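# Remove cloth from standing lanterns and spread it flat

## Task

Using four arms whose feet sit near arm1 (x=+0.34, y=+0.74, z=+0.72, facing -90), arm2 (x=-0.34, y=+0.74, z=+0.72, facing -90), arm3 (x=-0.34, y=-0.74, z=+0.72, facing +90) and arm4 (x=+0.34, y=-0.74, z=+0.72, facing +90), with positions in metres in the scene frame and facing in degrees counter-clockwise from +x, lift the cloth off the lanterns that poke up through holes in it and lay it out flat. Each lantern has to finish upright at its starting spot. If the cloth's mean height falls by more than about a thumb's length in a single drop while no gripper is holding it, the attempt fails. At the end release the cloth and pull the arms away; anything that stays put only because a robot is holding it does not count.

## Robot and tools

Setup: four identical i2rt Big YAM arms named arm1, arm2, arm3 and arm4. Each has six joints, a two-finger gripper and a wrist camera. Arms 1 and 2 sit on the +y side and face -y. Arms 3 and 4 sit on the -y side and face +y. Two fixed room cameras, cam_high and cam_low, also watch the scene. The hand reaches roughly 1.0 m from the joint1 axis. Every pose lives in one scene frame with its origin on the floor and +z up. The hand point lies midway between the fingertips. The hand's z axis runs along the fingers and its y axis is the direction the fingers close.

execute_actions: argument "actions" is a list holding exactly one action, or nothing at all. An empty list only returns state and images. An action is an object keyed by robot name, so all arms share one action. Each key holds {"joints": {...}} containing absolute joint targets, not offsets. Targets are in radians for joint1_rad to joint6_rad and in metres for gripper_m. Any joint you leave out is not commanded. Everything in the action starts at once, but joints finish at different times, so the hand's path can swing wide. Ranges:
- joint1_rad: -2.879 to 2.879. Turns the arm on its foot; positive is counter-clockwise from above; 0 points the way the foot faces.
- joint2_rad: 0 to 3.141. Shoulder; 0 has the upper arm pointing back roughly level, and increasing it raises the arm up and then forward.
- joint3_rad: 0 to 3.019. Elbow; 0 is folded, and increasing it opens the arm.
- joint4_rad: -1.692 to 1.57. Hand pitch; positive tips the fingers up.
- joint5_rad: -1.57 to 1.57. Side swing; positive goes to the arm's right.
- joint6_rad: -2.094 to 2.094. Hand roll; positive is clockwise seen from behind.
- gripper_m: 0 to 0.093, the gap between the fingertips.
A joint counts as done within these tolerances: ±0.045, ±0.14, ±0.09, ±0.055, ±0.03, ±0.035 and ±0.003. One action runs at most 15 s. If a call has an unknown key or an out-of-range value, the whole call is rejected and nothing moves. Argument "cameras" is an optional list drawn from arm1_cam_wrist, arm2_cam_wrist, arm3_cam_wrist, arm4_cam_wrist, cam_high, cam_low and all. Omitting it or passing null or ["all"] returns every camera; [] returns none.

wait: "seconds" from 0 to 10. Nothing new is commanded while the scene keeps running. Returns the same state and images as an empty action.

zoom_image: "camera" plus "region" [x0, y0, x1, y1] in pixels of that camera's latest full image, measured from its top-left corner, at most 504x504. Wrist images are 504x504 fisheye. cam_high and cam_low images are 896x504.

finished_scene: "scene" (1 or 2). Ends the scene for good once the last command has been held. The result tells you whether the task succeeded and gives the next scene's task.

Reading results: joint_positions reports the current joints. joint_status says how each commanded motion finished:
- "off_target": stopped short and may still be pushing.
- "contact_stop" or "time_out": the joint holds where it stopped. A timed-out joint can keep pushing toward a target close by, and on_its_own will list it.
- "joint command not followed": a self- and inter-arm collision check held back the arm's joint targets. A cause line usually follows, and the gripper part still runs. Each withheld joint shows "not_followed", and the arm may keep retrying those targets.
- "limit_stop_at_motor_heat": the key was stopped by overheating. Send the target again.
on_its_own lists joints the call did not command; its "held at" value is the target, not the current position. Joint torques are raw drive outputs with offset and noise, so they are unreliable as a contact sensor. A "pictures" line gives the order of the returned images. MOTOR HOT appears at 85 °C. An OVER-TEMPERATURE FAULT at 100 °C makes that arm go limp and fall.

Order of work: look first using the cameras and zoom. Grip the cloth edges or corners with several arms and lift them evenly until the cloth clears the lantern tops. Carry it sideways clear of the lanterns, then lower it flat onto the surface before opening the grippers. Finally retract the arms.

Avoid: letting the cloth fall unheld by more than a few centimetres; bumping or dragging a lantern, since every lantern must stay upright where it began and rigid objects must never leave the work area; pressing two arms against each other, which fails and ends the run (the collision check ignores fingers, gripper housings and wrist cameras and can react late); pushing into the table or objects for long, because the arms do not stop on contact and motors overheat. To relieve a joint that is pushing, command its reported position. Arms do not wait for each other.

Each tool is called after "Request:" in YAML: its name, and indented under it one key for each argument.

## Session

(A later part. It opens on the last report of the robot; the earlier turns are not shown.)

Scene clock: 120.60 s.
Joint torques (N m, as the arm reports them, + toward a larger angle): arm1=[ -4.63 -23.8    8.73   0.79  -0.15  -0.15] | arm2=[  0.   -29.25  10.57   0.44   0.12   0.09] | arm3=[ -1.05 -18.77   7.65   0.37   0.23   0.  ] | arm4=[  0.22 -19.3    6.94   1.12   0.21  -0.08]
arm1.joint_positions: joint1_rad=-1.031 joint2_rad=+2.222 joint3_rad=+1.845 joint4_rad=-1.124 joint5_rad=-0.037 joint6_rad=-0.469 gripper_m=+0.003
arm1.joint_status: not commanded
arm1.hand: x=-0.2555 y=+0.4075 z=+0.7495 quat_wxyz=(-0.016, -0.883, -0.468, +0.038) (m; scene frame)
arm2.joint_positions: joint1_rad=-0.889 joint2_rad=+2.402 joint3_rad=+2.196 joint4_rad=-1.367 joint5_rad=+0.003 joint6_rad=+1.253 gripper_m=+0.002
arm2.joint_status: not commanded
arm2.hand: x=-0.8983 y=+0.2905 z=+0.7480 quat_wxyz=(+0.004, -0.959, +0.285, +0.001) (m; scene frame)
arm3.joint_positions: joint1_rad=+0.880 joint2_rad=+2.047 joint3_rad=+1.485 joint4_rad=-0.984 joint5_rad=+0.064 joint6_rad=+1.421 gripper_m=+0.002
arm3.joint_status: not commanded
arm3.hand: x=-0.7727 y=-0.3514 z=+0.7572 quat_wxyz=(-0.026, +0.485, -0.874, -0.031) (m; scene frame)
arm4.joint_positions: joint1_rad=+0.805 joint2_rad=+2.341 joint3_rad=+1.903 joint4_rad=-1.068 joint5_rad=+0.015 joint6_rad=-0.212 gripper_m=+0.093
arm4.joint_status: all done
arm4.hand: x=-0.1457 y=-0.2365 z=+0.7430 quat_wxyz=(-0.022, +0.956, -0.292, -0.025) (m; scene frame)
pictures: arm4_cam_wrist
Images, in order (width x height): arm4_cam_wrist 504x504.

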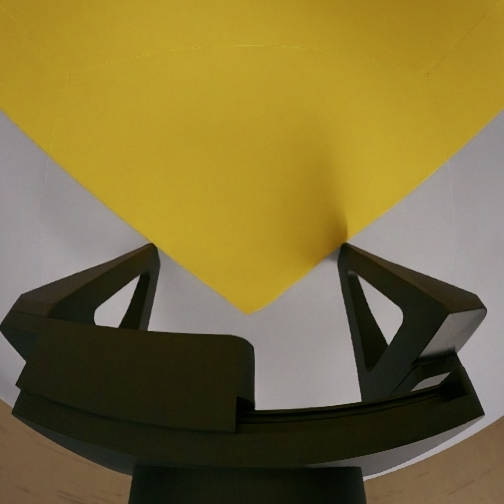

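The fingertips now sit on both edges of the corner, centred. Closing arm4's gripper.

Request:
execute_actions:
  actions:
    - {"arm4": {"joints": {"gripper_m": 0.0}}}
  cameras: ["arm4_cam_wrist", "cam_high"]

Scene clock: 121.83 s.
Joint torques (N m, as the arm reports them, + toward a larger angle): arm1=[ -4.58 -23.88   8.75   0.84  -0.13  -0.15] | arm2=[ -0.02 -29.23  10.57   0.44   0.13   0.09] | arm3=[ -1.   -18.81   7.66   0.35   0.23   0.  ] | arm4=[  0.52 -19.33   6.89   1.16   0.26  -0.08]
arm1.joint_positions: joint1_rad=-1.031 joint2_rad=+2.222 joint3_rad=+1.845 joint4_rad=-1.124 joint5_rad=-0.038 joint6_rad=-0.469 gripper_m=+0.003
arm1.joint_status: not commanded
arm1.hand: x=-0.2553 y=+0.4072 z=+0.7495 quat_wxyz=(-0.017, -0.883, -0.468, +0.038) (m; scene frame)
arm2.joint_positions: joint1_rad=-0.889 joint2_rad=+2.402 joint3_rad=+2.196 joint4_rad=-1.367 joint5_rad=+0.003 joint6_rad=+1.253 gripper_m=+0.002
arm2.joint_status: not commanded
arm2.hand: x=-0.8983 y=+0.2905 z=+0.7480 quat_wxyz=(+0.004, -0.959, +0.285, +0.001) (m; scene frame)
arm3.joint_positions: joint1_rad=+0.880 joint2_rad=+2.047 joint3_rad=+1.485 joint4_rad=-0.984 joint5_rad=+0.064 joint6_rad=+1.421 gripper_m=+0.002
arm3.joint_status: not commanded
arm3.hand: x=-0.7727 y=-0.3514 z=+0.7572 quat_wxyz=(-0.026, +0.485, -0.874, -0.031) (m; scene frame)
arm4.joint_positions: joint1_rad=+0.805 joint2_rad=+2.341 joint3_rad=+1.903 joint4_rad=-1.068 joint5_rad=+0.015 joint6_rad=-0.212 gripper_m=+0.001
arm4.joint_status: all done
arm4.hand: x=-0.1457 y=-0.2365 z=+0.7430 quat_wxyz=(-0.022, +0.956, -0.292, -0.025) (m; scene frame)
pictures: arm4_cam_wrist, cam_high
Images, in order (width x height): arm4_cam_wrist 504x504, cam_high 896x504.

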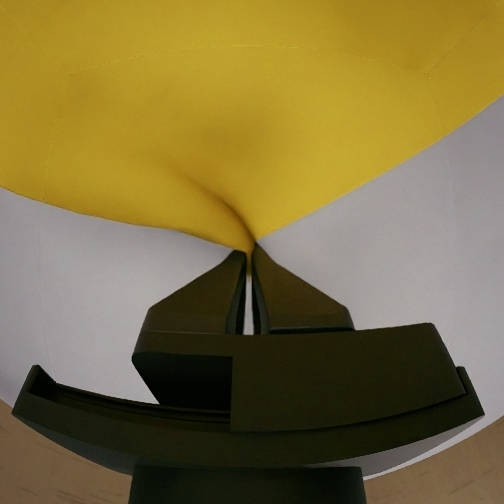

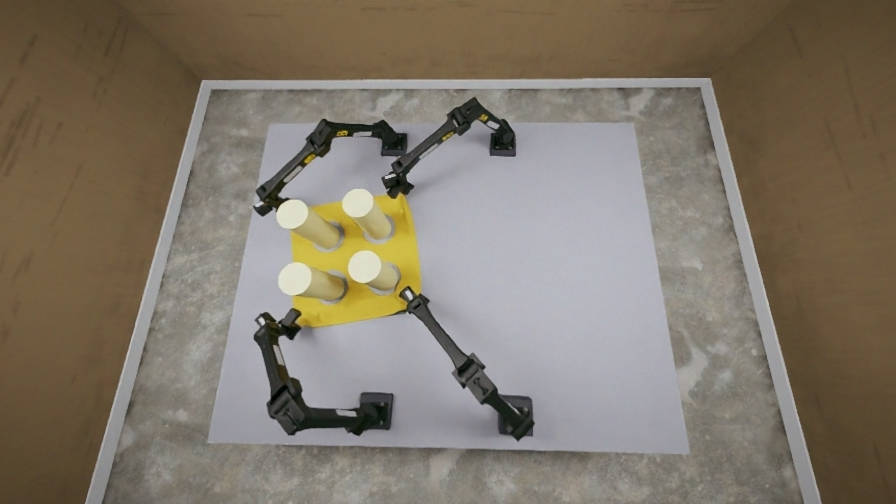

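Request:
zoom_image:
  camera: "arm4_cam_wrist"
  region: [200, 200, 300, 340]

Region (200, 200, 300, 340) of arm4_cam_wrist's 504x504 image, scaled by 3.600, with more detail than that image has; it fills the left 360 columns of this view, and the rest is white.

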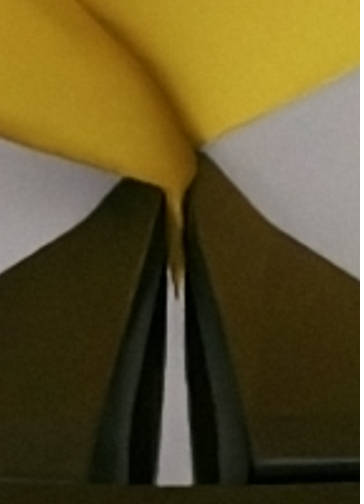

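Request:
execute_actions:
  actions:
    - {"arm4": {"joints": {"joint2_rad": 2.265}}, "arm1": {"joints": {"joint2_rad": 2.165}}, "arm2": {"joints": {"joint2_rad": 2.335}}}

Scene clock: 123.50 s.
Joint torques (N m, as the arm reports them, + toward a larger angle): arm1=[ -4.63 -23.27   8.87   0.88  -0.14  -0.15] | arm2=[ -0.01 -29.11  10.67   0.5    0.12   0.08] | arm3=[ -1.11 -18.74   7.67   0.37   0.23   0.  ] | arm4=[  0.3  -24.1    7.17   1.13   0.15  -0.08]
arm1.joint_positions: joint1_rad=-1.031 joint2_rad=+2.194 joint3_rad=+1.845 joint4_rad=-1.124 joint5_rad=-0.038 joint6_rad=-0.469 gripper_m=+0.003
arm1.joint_status: all done
arm1.hand: x=-0.2580 y=+0.4056 z=+0.7681 quat_wxyz=(-0.017, -0.882, -0.468, +0.052) (m; scene frame)
arm2.joint_positions: joint1_rad=-0.889 joint2_rad=+2.371 joint3_rad=+2.196 joint4_rad=-1.367 joint5_rad=+0.003 joint6_rad=+1.253 gripper_m=+0.002
arm2.joint_status: all done
arm2.hand: x=-0.9010 y=+0.2883 z=+0.7696 quat_wxyz=(-0.009, -0.958, +0.285, +0.010) (m; scene frame)
arm3.joint_positions: joint1_rad=+0.880 joint2_rad=+2.047 joint3_rad=+1.485 joint4_rad=-0.984 joint5_rad=+0.064 joint6_rad=+1.421 gripper_m=+0.002
arm3.joint_status: not commanded
arm3.hand: x=-0.7727 y=-0.3514 z=+0.7572 quat_wxyz=(-0.026, +0.485, -0.874, -0.031) (m; scene frame)
arm4.joint_positions: joint1_rad=+0.805 joint2_rad=+2.287 joint3_rad=+1.903 joint4_rad=-1.068 joint5_rad=+0.018 joint6_rad=-0.212 gripper_m=+0.001
arm4.joint_status: all done
arm4.hand: x=-0.1515 y=-0.2298 z=+0.7792 quat_wxyz=(-0.036, +0.955, -0.292, -0.048) (m; scene frame)
pictures: arm1_cam_wrist, arm2_cam_wrist, arm3_cam_wrist, arm4_cam_wrist, cam_high, cam_low
Images, in order (width x height): arm1_cam_wrist 504x504, arm2_cam_wrist 504x504, arm3_cam_wrist 504x504, arm4_cam_wrist 504x504, cam_high 896x504, cam_low 896x504.

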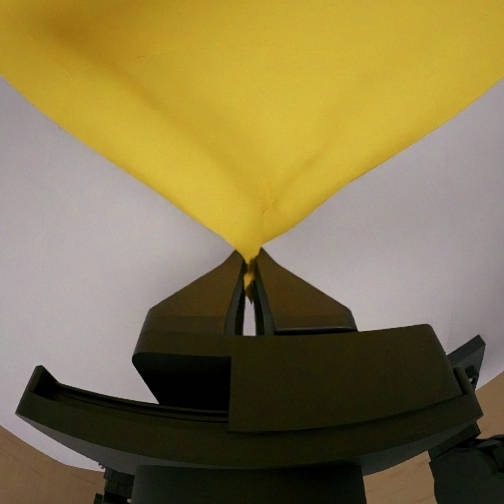

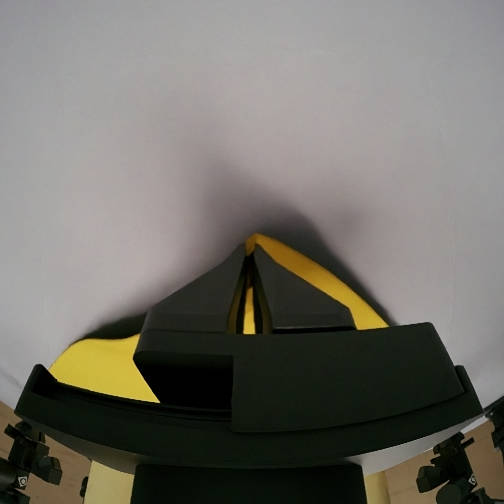

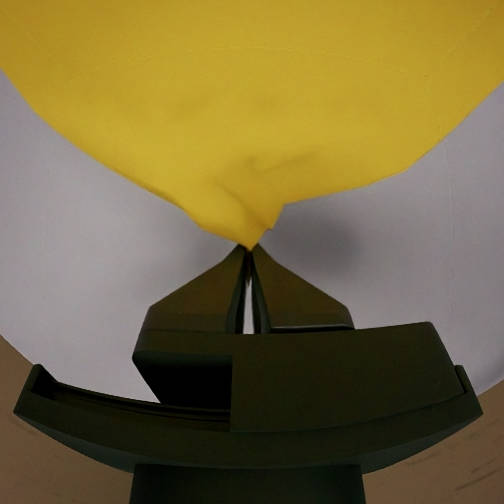

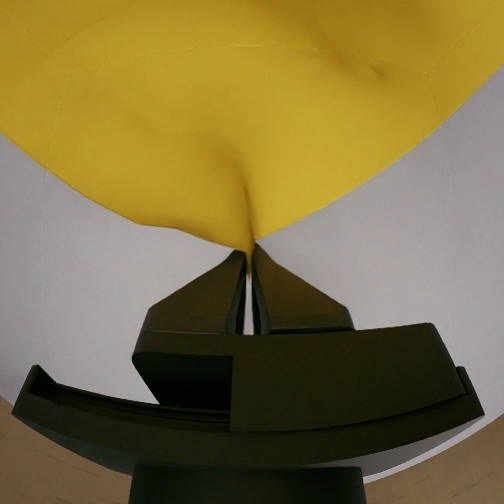

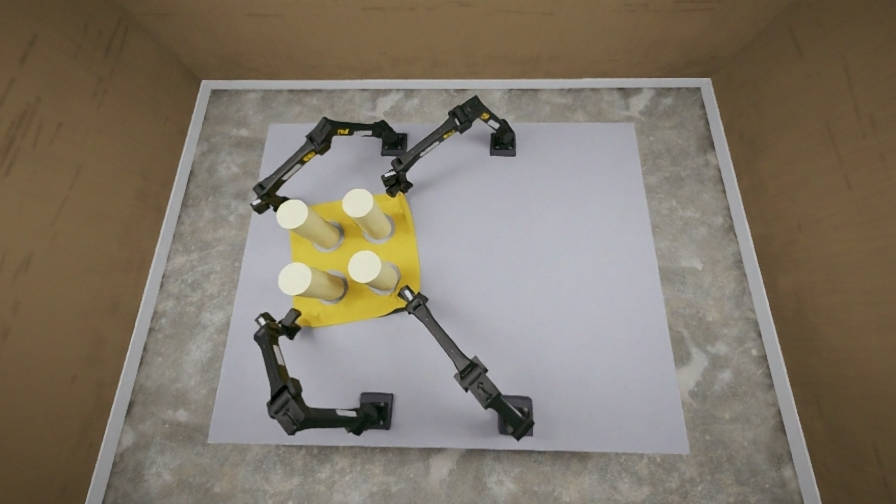

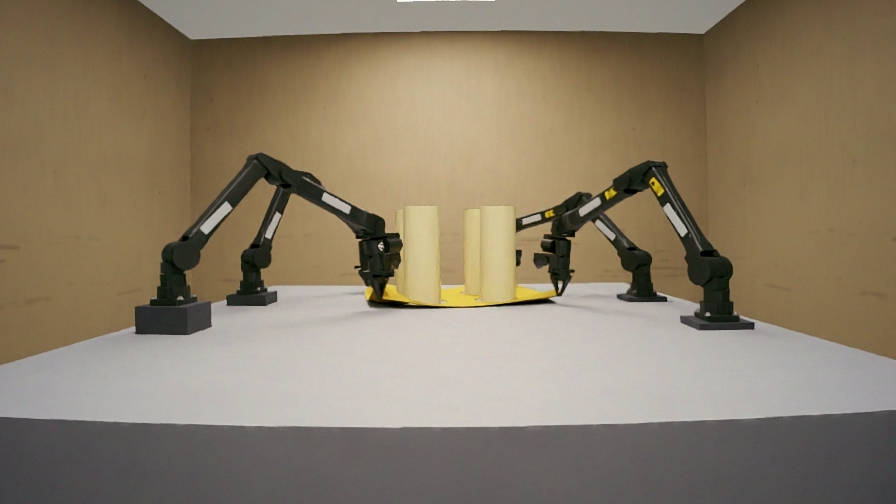

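All four grippers hold the cloth. Starting the synchronized lift in small steps.

Request:
execute_actions:
  actions:
    - {"arm1": {"joints": {"joint2_rad": 2.04, "joint3_rad": 1.815}}, "arm2": {"joints": {"joint2_rad": 2.22, "joint3_rad": 2.16}}, "arm3": {"joints": {"joint2_rad": 1.875, "joint3_rad": 1.435}}, "arm4": {"joints": {"joint2_rad": 2.14, "joint3_rad": 1.85}}}

Scene clock: 138.23 s.
Joint torques (N m, as the arm reports them, + toward a larger angle): arm1=[ -4.51 -19.95   9.33   0.9   -0.13  -0.13] | arm2=[ -0.11 -25.12   9.22   0.67   0.19   0.08] | arm3=[ -1.12 -16.5    8.59   0.58   0.17  -0.01] | arm4=[  0.61 -19.93   7.69   1.32   0.09  -0.08]
arm1.joint_positions: joint1_rad=-1.031 joint2_rad=+2.043 joint3_rad=+1.801 joint4_rad=-1.121 joint5_rad=-0.038 joint6_rad=-0.469 gripper_m=+0.003
arm1.joint_status: all done
arm1.hand: x=-0.2529 y=+0.4078 z=+0.8493 quat_wxyz=(-0.018, -0.878, -0.467, +0.107) (m; scene frame)
arm2.joint_positions: joint1_rad=-0.889 joint2_rad=+2.231 joint3_rad=+2.144 joint4_rad=-1.367 joint5_rad=+0.002 joint6_rad=+1.253 gripper_m=+0.002
arm2.joint_status: all done
arm2.hand: x=-0.8953 y=+0.2922 z=+0.8470 quat_wxyz=(-0.045, -0.957, +0.284, +0.034) (m; scene frame)
arm3.joint_positions: joint1_rad=+0.880 joint2_rad=+1.866 joint3_rad=+1.421 joint4_rad=-0.984 joint5_rad=+0.065 joint6_rad=+1.421 gripper_m=+0.002
arm3.joint_status: all done
arm3.hand: x=-0.7655 y=-0.3579 z=+0.8357 quat_wxyz=(-0.006, +0.482, -0.872, -0.086) (m; scene frame)
arm4.joint_positions: joint1_rad=+0.805 joint2_rad=+2.142 joint3_rad=+1.849 joint4_rad=-1.067 joint5_rad=+0.019 joint6_rad=-0.212 gripper_m=+0.001
arm4.joint_status: all done
arm4.hand: x=-0.1484 y=-0.2327 z=+0.8565 quat_wxyz=(-0.059, +0.951, -0.291, -0.087) (m; scene frame)
pictures: arm1_cam_wrist, arm2_cam_wrist, arm3_cam_wrist, arm4_cam_wrist, cam_high, cam_low
Images, in order (width x height): arm1_cam_wrist 504x504, arm2_cam_wrist 504x504, arm3_cam_wrist 504x504, arm4_cam_wrist 504x504, cam_high 896x504, cam_low 896x504.

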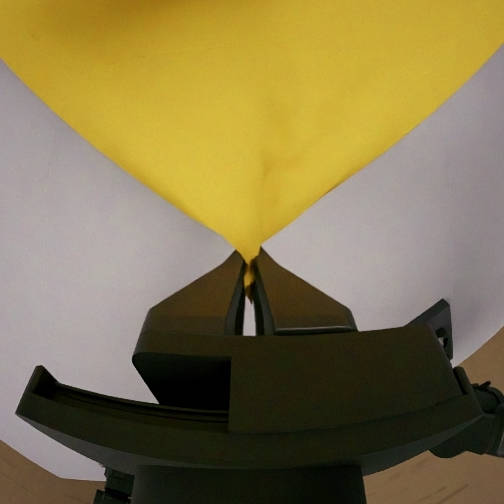

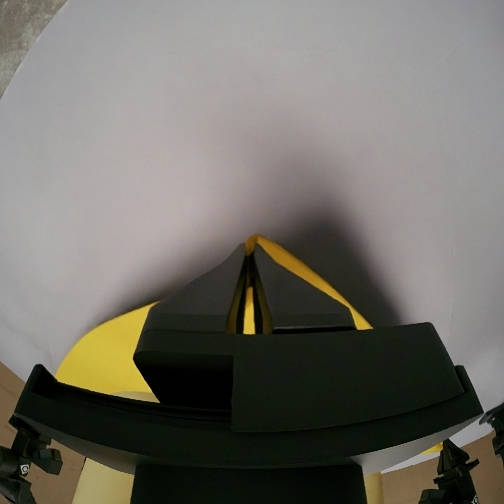

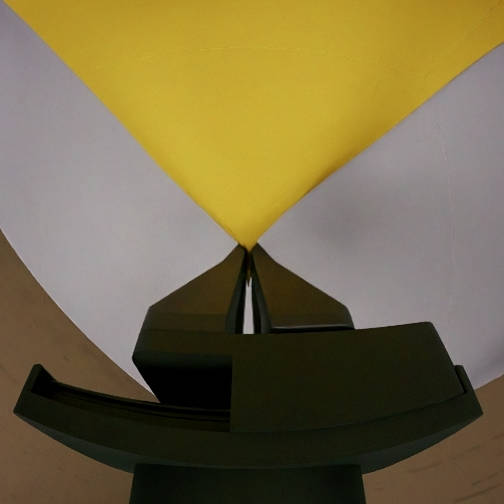

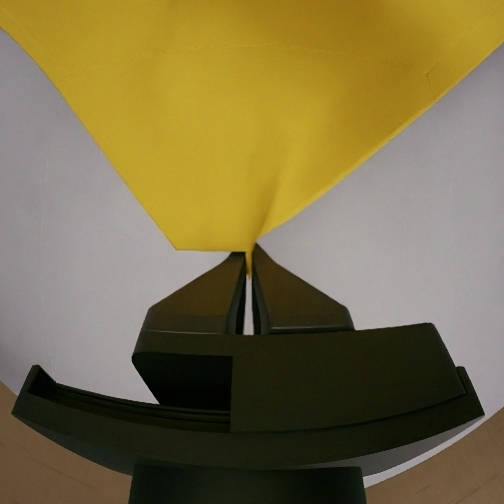

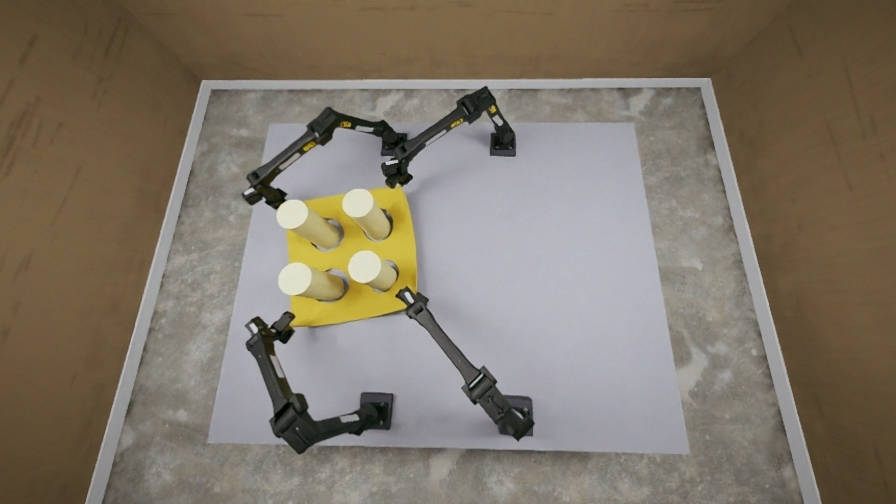

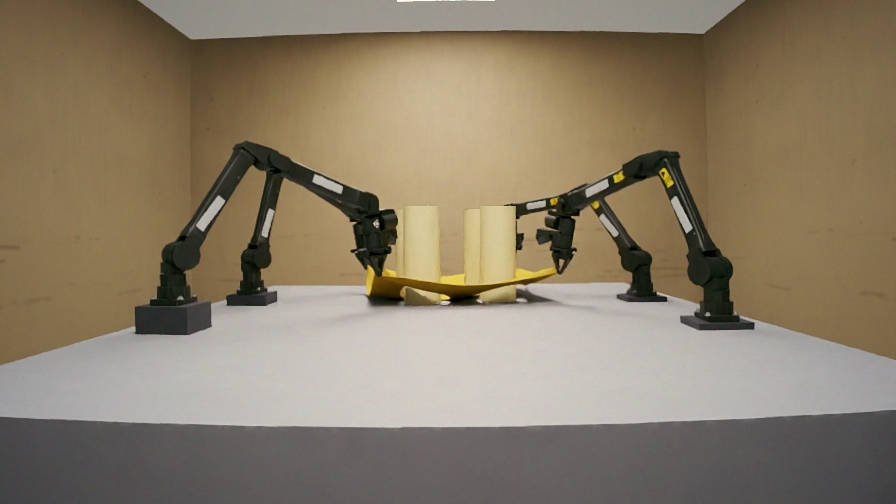

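Request:
zoom_image:
  camera: "cam_low"
  region: [330, 190, 610, 330]

Request:
zoom_image:
  camera: "cam_high"
  region: [240, 160, 460, 350]

Region (330, 190, 610, 330) of cam_low's 896x504 image, scaled by 1.800, with more detail than that image has.

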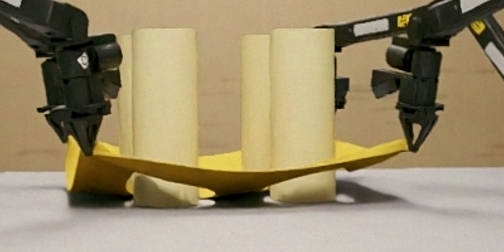

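Region (240, 160, 460, 350) of cam_high's 896x504 image, scaled by 2.291, with more detail than that image has; it fills the top 435 rows of this view, and the rest is white.

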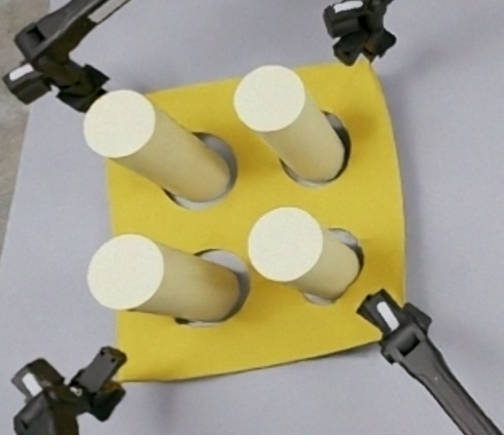

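Request:
execute_actions:
  actions:
    - {"arm1": {"joints": {"joint2_rad": 1.915, "joint3_rad": 1.85}}, "arm2": {"joints": {"joint2_rad": 2.11, "joint3_rad": 2.205}}, "arm3": {"joints": {"joint2_rad": 1.70, "joint3_rad": 1.445}}, "arm4": {"joints": {"joint2_rad": 2.005}}}

Scene clock: 141.53 s.
Joint torques (N m, as the arm reports them, + toward a larger angle): arm1=[ -4.52 -19.13  11.85   1.12  -0.13  -0.14] | arm2=[  0.08 -24.18  11.79   0.93   0.18   0.07] | arm3=[ -1.31 -14.99   9.93   0.87   0.15  -0.02] | arm4=[  0.42 -20.29   8.32   1.54   0.08  -0.08]
arm1.joint_positions: joint1_rad=-1.031 joint2_rad=+1.921 joint3_rad=+1.807 joint4_rad=-1.121 joint5_rad=-0.038 joint6_rad=-0.469 gripper_m=+0.003
arm1.joint_status: all done
arm1.hand: x=-0.2522 y=+0.4076 z=+0.9324 quat_wxyz=(-0.019, -0.869, -0.464, +0.171) (m; scene frame)
arm2.joint_positions: joint1_rad=-0.889 joint2_rad=+2.121 joint3_rad=+2.158 joint4_rad=-1.367 joint5_rad=+0.002 joint6_rad=+1.253 gripper_m=+0.003
arm2.joint_status: all done
arm2.hand: x=-0.8962 y=+0.2911 z=+0.9296 quat_wxyz=(-0.096, -0.952, +0.283, +0.069) (m; scene frame)
arm3.joint_positions: joint1_rad=+0.880 joint2_rad=+1.695 joint3_rad=+1.421 joint4_rad=-0.984 joint5_rad=+0.066 joint6_rad=+1.421 gripper_m=+0.002
arm3.joint_status: all done
arm3.hand: x=-0.7670 y=-0.3574 z=+0.9308 quat_wxyz=(+0.023, +0.475, -0.864, -0.165) (m; scene frame)
arm4.joint_positions: joint1_rad=+0.805 joint2_rad=+2.003 joint3_rad=+1.849 joint4_rad=-1.067 joint5_rad=+0.019 joint6_rad=-0.212 gripper_m=+0.001
arm4.joint_status: all done
arm4.hand: x=-0.1505 y=-0.2304 z=+0.9512 quat_wxyz=(-0.092, +0.941, -0.289, -0.147) (m; scene frame)
pictures: arm1_cam_wrist, arm2_cam_wrist, arm3_cam_wrist, arm4_cam_wrist, cam_high, cam_low
Images, in order (width x height): arm1_cam_wrist 504x504, arm2_cam_wrist 504x504, arm3_cam_wrist 504x504, arm4_cam_wrist 504x504, cam_high 896x504, cam_low 896x504.

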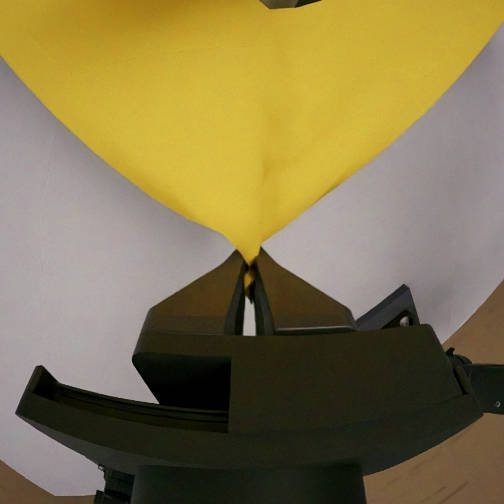

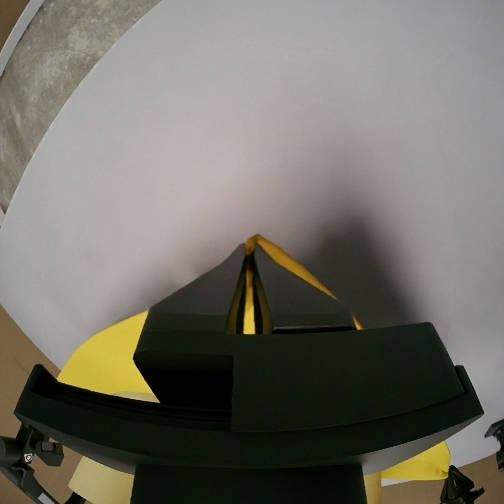

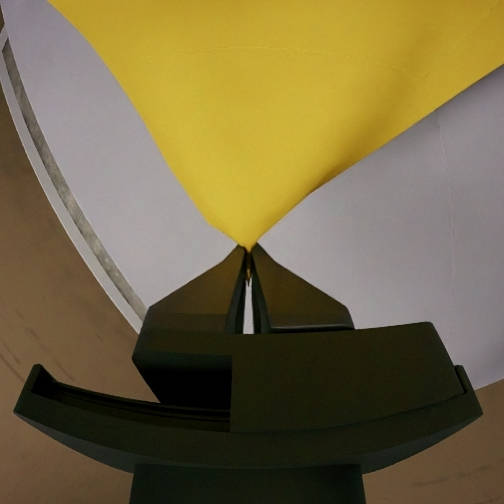

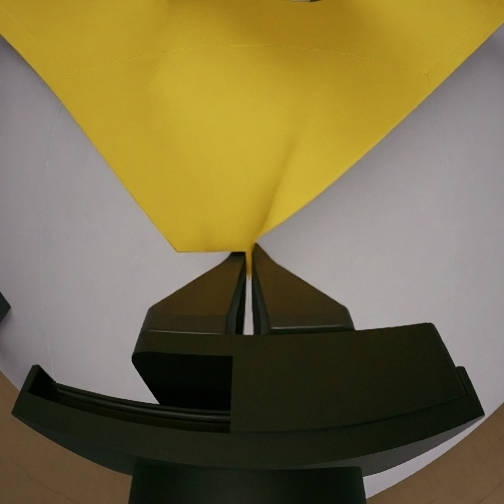

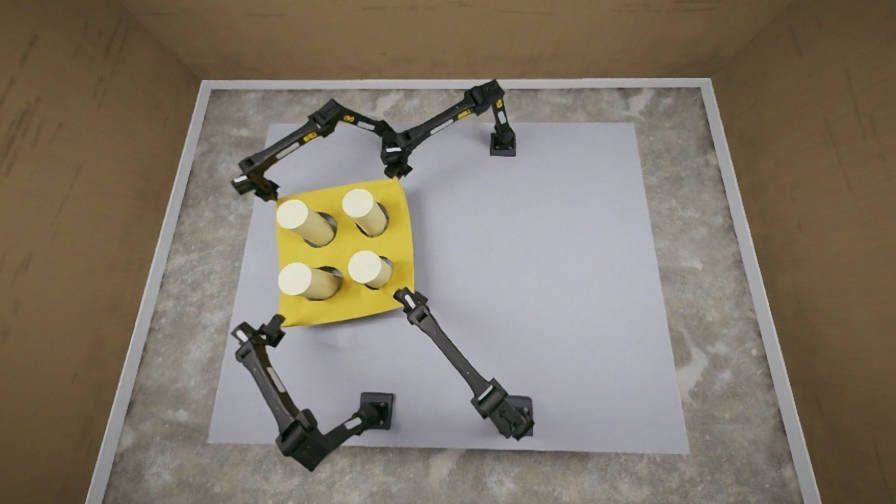

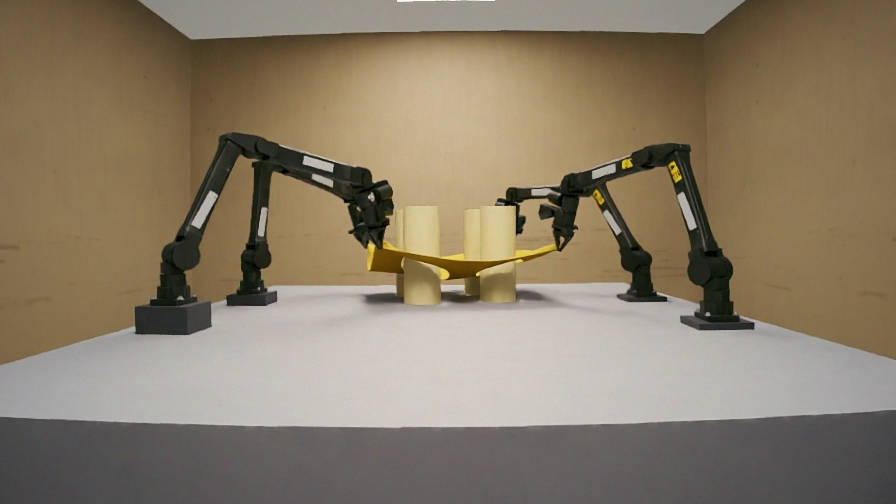

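Request:
execute_actions:
  actions:
    - {"arm1": {"joints": {"joint2_rad": 1.815, "joint3_rad": 1.915}}, "arm2": {"joints": {"joint2_rad": 2.02, "joint3_rad": 2.283}}, "arm3": {"joints": {"joint2_rad": 1.568, "joint3_rad": 1.503}}, "arm4": {"joints": {"joint2_rad": 1.893, "joint3_rad": 1.905}}}

Scene clock: 144.70 s.
Joint torques (N m, as the arm reports them, + toward a larger angle): arm1=[ -4.44 -18.34  12.49   1.34  -0.13  -0.13] | arm2=[  0.11 -23.55  11.83   1.26   0.2    0.05] | arm3=[ -0.94 -13.61  11.07   1.22   0.14  -0.04] | arm4=[  0.28 -20.28  12.5    1.64   0.09  -0.06]
arm1.joint_positions: joint1_rad=-1.031 joint2_rad=+1.825 joint3_rad=+1.868 joint4_rad=-1.121 joint5_rad=-0.038 joint6_rad=-0.469 gripper_m=+0.003
arm1.joint_status: all done
arm1.hand: x=-0.2554 y=+0.4052 z=+1.0245 quat_wxyz=(-0.020, -0.854, -0.458, +0.247) (m; scene frame)
arm2.joint_positions: joint1_rad=-0.889 joint2_rad=+2.027 joint3_rad=+2.237 joint4_rad=-1.367 joint5_rad=+0.001 joint6_rad=+1.253 gripper_m=+0.003
arm2.joint_status: all done
arm2.hand: x=-0.8993 y=+0.2881 z=+1.0311 quat_wxyz=(-0.166, -0.939, +0.279, +0.118) (m; scene frame)
arm3.joint_positions: joint1_rad=+0.880 joint2_rad=+1.561 joint3_rad=+1.469 joint4_rad=-0.984 joint5_rad=+0.066 joint6_rad=+1.421 gripper_m=+0.002
arm3.joint_status: all done
arm3.hand: x=-0.7691 y=-0.3565 z=+1.0284 quat_wxyz=(+0.055, +0.463, -0.849, -0.248) (m; scene frame)
arm4.joint_positions: joint1_rad=+0.805 joint2_rad=+1.902 joint3_rad=+1.856 joint4_rad=-1.067 joint5_rad=+0.019 joint6_rad=-0.212 gripper_m=+0.001
arm4.joint_status: all done
arm4.hand: x=-0.1475 y=-0.2335 z=+1.0234 quat_wxyz=(-0.118, +0.931, -0.286, -0.194) (m; scene frame)
pictures: arm1_cam_wrist, arm2_cam_wrist, arm3_cam_wrist, arm4_cam_wrist, cam_high, cam_low
Images, in order (width x height): arm1_cam_wrist 504x504, arm2_cam_wrist 504x504, arm3_cam_wrist 504x504, arm4_cam_wrist 504x504, cam_high 896x504, cam_low 896x504.

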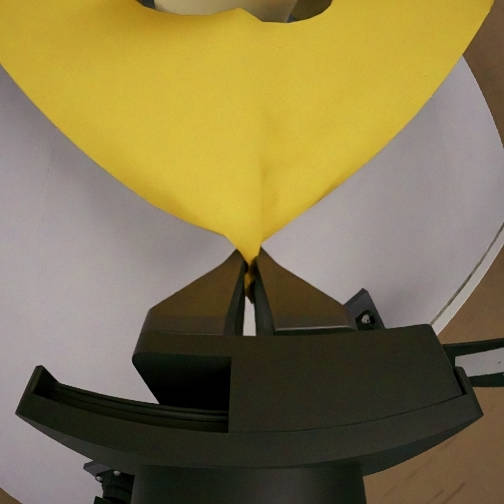

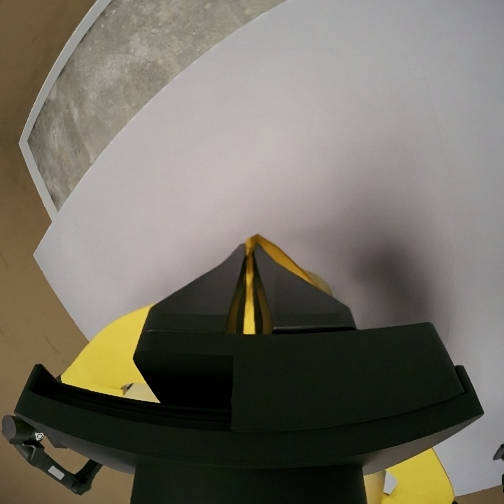

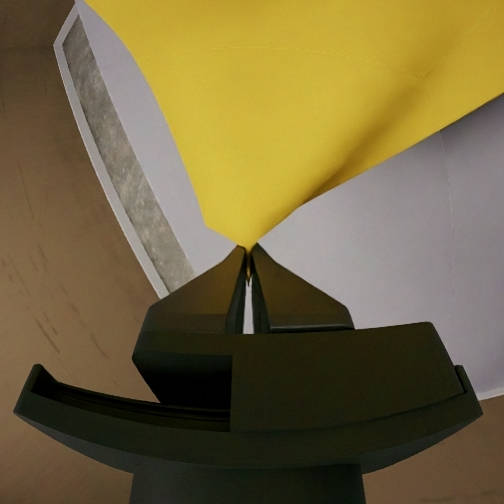

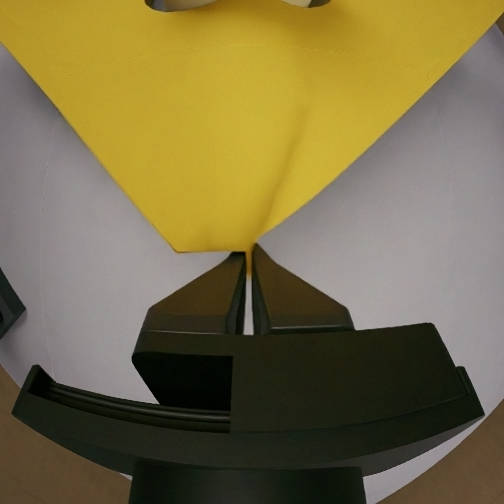

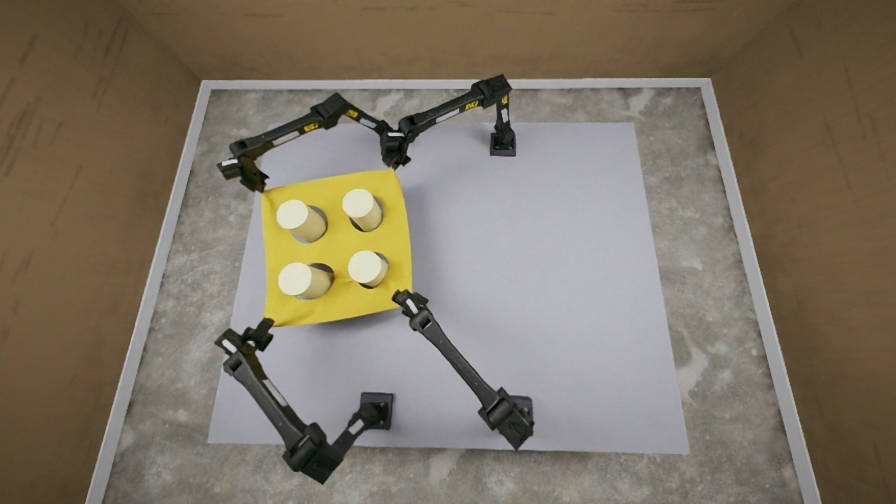

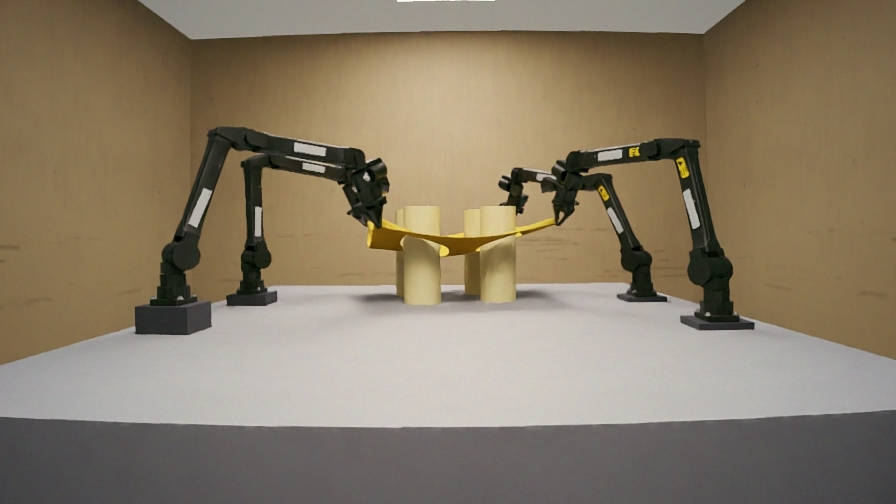

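Request:
zoom_image:
  camera: "cam_low"
  region: [330, 160, 610, 320]

Region (330, 160, 610, 320) of cam_low's 896x504 image, scaled by 1.800, with more detail than that image has; it fills the top 288 rows of this view, and the rest is white.

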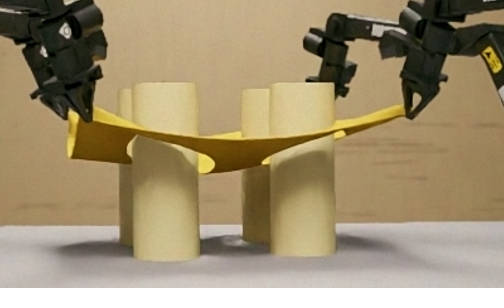

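Request:
execute_actions:
  actions:
    - {"arm1": {"joints": {"joint2_rad": 1.74, "joint3_rad": 2.004}}, "arm2": {"joints": {"joint2_rad": 1.965, "joint3_rad": 2.39}}, "arm3": {"joints": {"joint2_rad": 1.475, "joint3_rad": 1.566}}, "arm4": {"joints": {"joint2_rad": 1.798, "joint3_rad": 1.975}}}

Scene clock: 148.67 s.
Joint torques (N m, as the arm reports them, + toward a larger angle): arm1=[ -4.52 -18.04  12.82   1.48  -0.11  -0.14] | arm2=[  0.06 -22.42  11.95   1.52   0.23   0.04] | arm3=[ -0.89 -12.39  11.7    1.42   0.14  -0.05] | arm4=[  1.05 -17.39  12.89   1.85   0.09  -0.07]
arm1.joint_positions: joint1_rad=-1.031 joint2_rad=+1.754 joint3_rad=+1.953 joint4_rad=-1.121 joint5_rad=-0.038 joint6_rad=-0.469 gripper_m=+0.003
arm1.joint_status: all done
arm1.hand: x=-0.2544 y=+0.4052 z=+1.1151 quat_wxyz=(-0.021, -0.833, -0.449, +0.322) (m; scene frame)
arm2.joint_positions: joint1_rad=-0.889 joint2_rad=+1.977 joint3_rad=+2.340 joint4_rad=-1.367 joint5_rad=+0.000 joint6_rad=+1.253 gripper_m=+0.003
arm2.joint_status: all done
arm2.hand: x=-0.9001 y=+0.2870 z=+1.1157 quat_wxyz=(-0.227, -0.921, +0.273, +0.160) (m; scene frame)
arm3.joint_positions: joint1_rad=+0.880 joint2_rad=+1.467 joint3_rad=+1.525 joint4_rad=-0.984 joint5_rad=+0.066 joint6_rad=+1.421 gripper_m=+0.002
arm3.joint_status: all done
arm3.hand: x=-0.7656 y=-0.3603 z=+1.1101 quat_wxyz=(+0.081, +0.451, -0.831, -0.316) (m; scene frame)
arm4.joint_positions: joint1_rad=+0.805 joint2_rad=+1.802 joint3_rad=+1.927 joint4_rad=-1.067 joint5_rad=+0.019 joint6_rad=-0.212 gripper_m=+0.001
arm4.joint_status: all done
arm4.hand: x=-0.1467 y=-0.2342 z=+1.1272 quat_wxyz=(-0.158, +0.909, -0.281, -0.266) (m; scene frame)
pictures: arm1_cam_wrist, arm2_cam_wrist, arm3_cam_wrist, arm4_cam_wrist, cam_high, cam_low
Images, in order (width x height): arm1_cam_wrist 504x504, arm2_cam_wrist 504x504, arm3_cam_wrist 504x504, arm4_cam_wrist 504x504, cam_high 896x504, cam_low 896x504.

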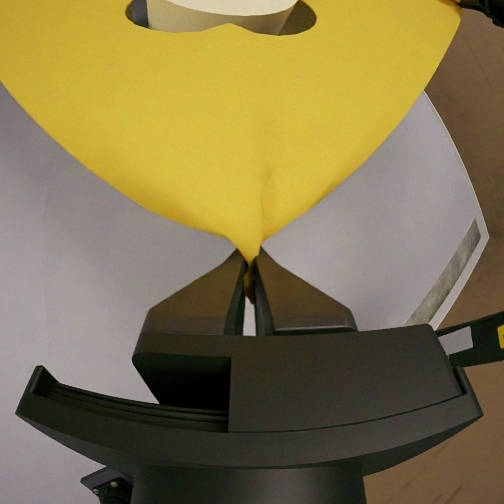

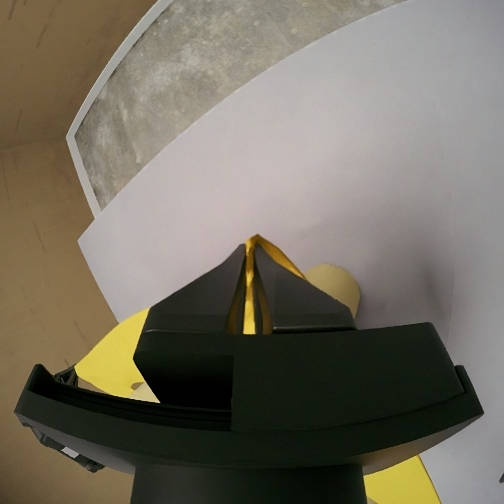

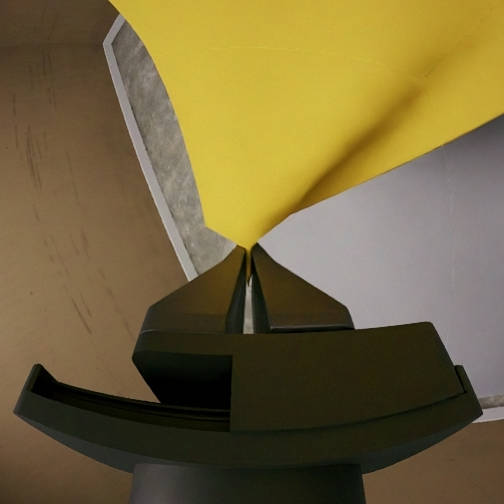

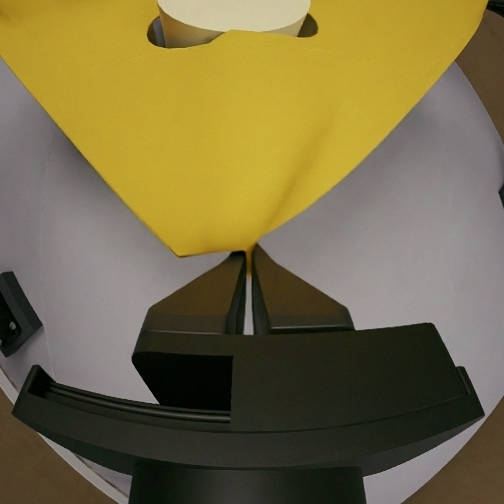

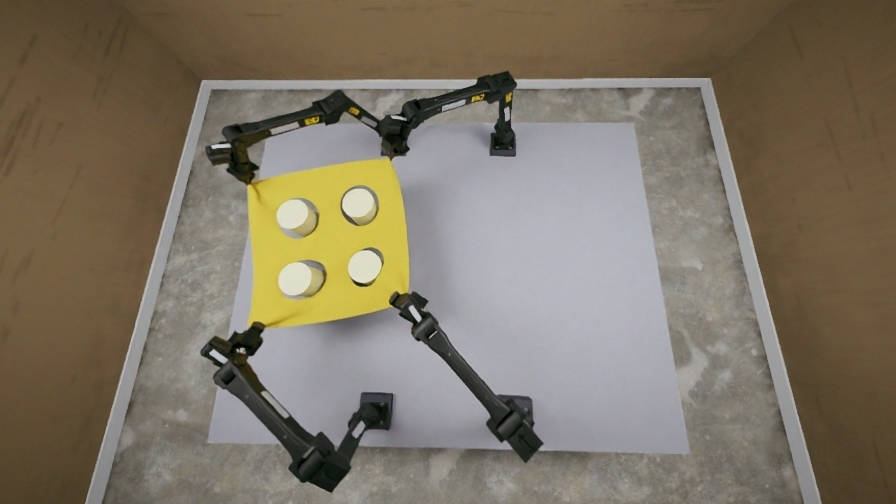

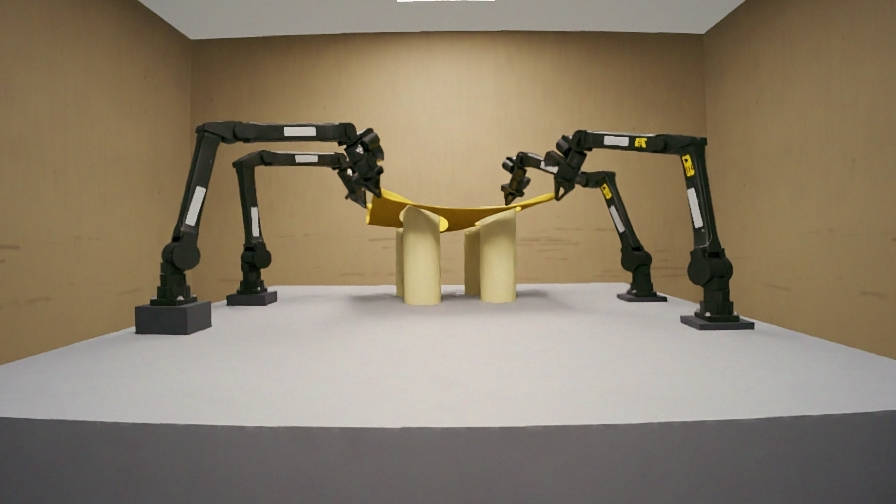

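Request:
execute_actions:
  actions:
    - {"arm1": {"joints": {"joint2_rad": 1.703, "joint3_rad": 2.14}}, "arm2": {"joints": {"joint2_rad": 1.95, "joint3_rad": 2.56}}, "arm3": {"joints": {"joint2_rad": 1.42, "joint3_rad": 1.683}}, "arm4": {"joints": {"joint2_rad": 1.752, "joint3_rad": 2.084}}}

Scene clock: 151.90 s.
Joint torques (N m, as the arm reports them, + toward a larger angle): arm1=[ -4.6  -17.24  12.99   1.7   -0.11  -0.13] | arm2=[ -0.02 -20.7   10.91   1.88   0.24   0.03] | arm3=[ -1.05 -11.62  11.97   1.62   0.11  -0.06] | arm4=[  0.43 -17.93  13.39   2.07   0.08  -0.06]
arm1.joint_positions: joint1_rad=-1.031 joint2_rad=+1.721 joint3_rad=+2.085 joint4_rad=-1.121 joint5_rad=-0.038 joint6_rad=-0.469 gripper_m=+0.003
arm1.joint_status: all done
arm1.hand: x=-0.2541 y=+0.4047 z=+1.2070 quat_wxyz=(-0.022, -0.806, -0.437, +0.399) (m; scene frame)
arm2.joint_positions: joint1_rad=-0.889 joint2_rad=+1.953 joint3_rad=+2.518 joint4_rad=-1.368 joint5_rad=+0.000 joint6_rad=+1.253 gripper_m=+0.003
arm2.joint_status: all done
arm2.hand: x=-0.8976 y=+0.2885 z=+1.2202 quat_wxyz=(-0.306, -0.890, +0.264, +0.214) (m; scene frame)
arm3.joint_positions: joint1_rad=+0.880 joint2_rad=+1.413 joint3_rad=+1.640 joint4_rad=-0.984 joint5_rad=+0.066 joint6_rad=+1.421 gripper_m=+0.002
arm3.joint_status: all done
arm3.hand: x=-0.7656 y=-0.3611 z=+1.2027 quat_wxyz=(+0.110, +0.434, -0.805, -0.389) (m; scene frame)
arm4.joint_positions: joint1_rad=+0.805 joint2_rad=+1.768 joint3_rad=+2.029 joint4_rad=-1.067 joint5_rad=+0.019 joint6_rad=-0.212 gripper_m=+0.001
arm4.joint_status: all done
arm4.hand: x=-0.1491 y=-0.2316 z=+1.2050 quat_wxyz=(-0.189, +0.886, -0.274, -0.322) (m; scene frame)
pictures: arm1_cam_wrist, arm2_cam_wrist, arm3_cam_wrist, arm4_cam_wrist, cam_high, cam_low
Images, in order (width x height): arm1_cam_wrist 504x504, arm2_cam_wrist 504x504, arm3_cam_wrist 504x504, arm4_cam_wrist 504x504, cam_high 896x504, cam_low 896x504.

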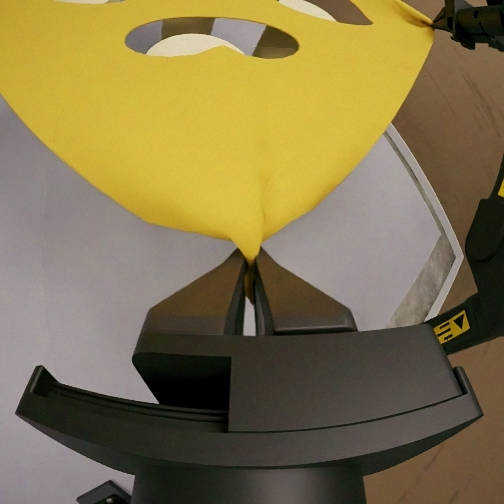

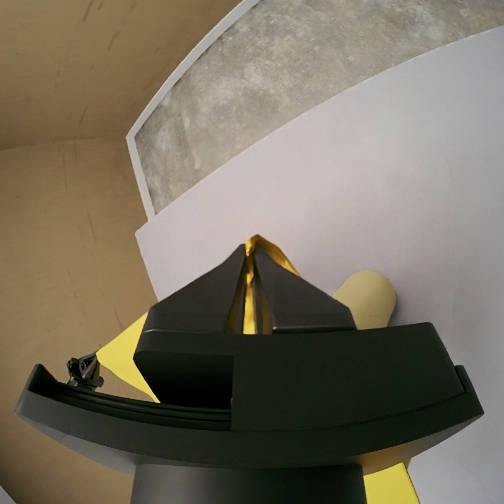

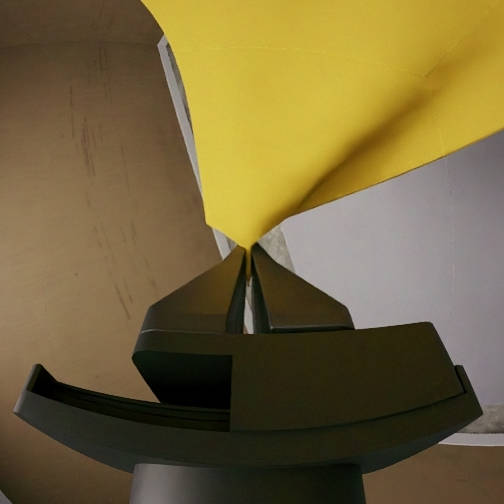

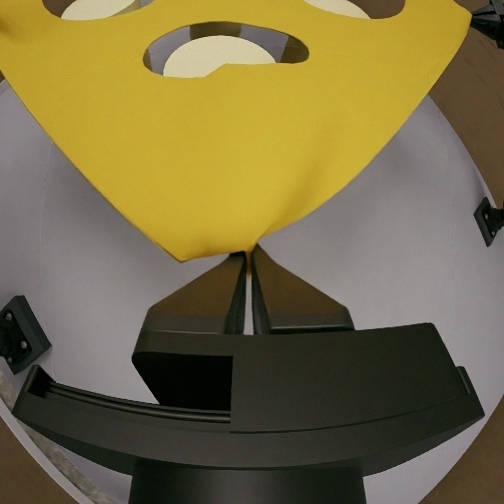

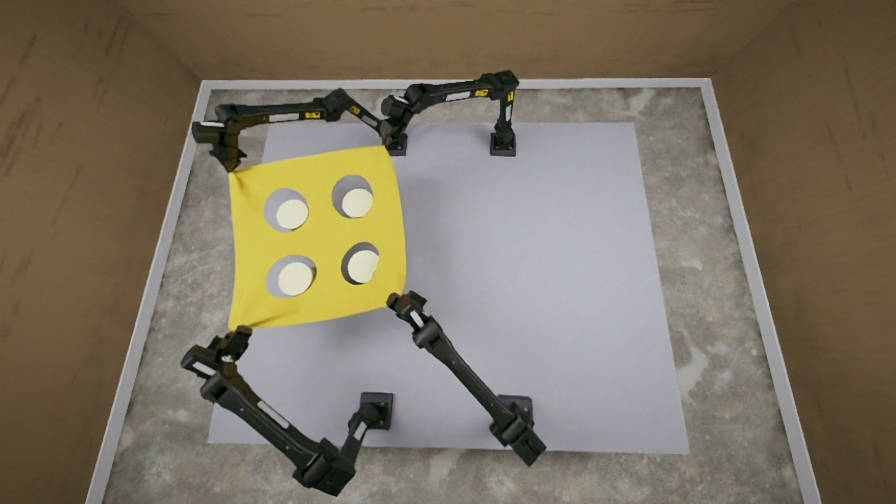

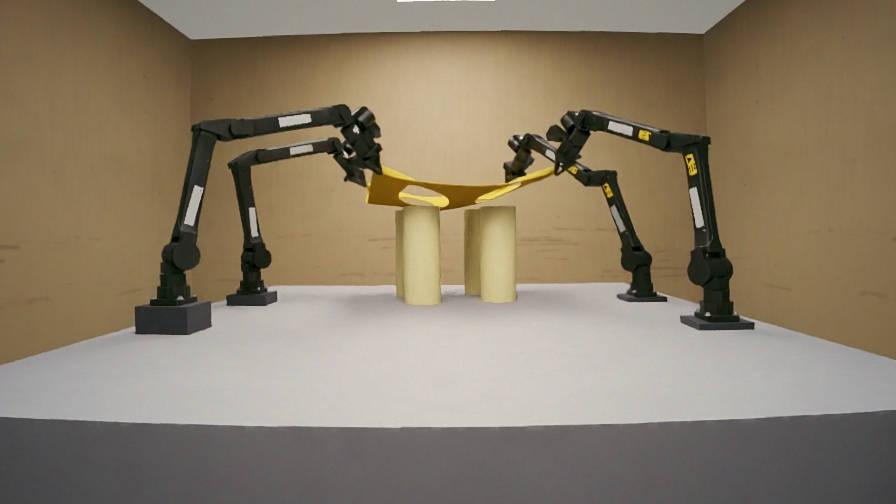

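Request:
zoom_image:
  camera: "cam_low"
  region: [340, 140, 600, 240]

Region (340, 140, 600, 240) of cam_low's 896x504 image, scaled by 1.938, with more detail than that image has; it fills the top 194 rows of this view, and the rest is white.

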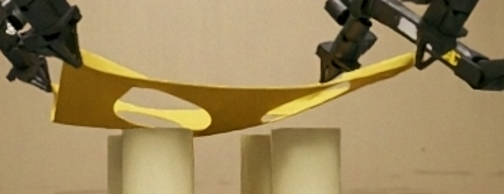

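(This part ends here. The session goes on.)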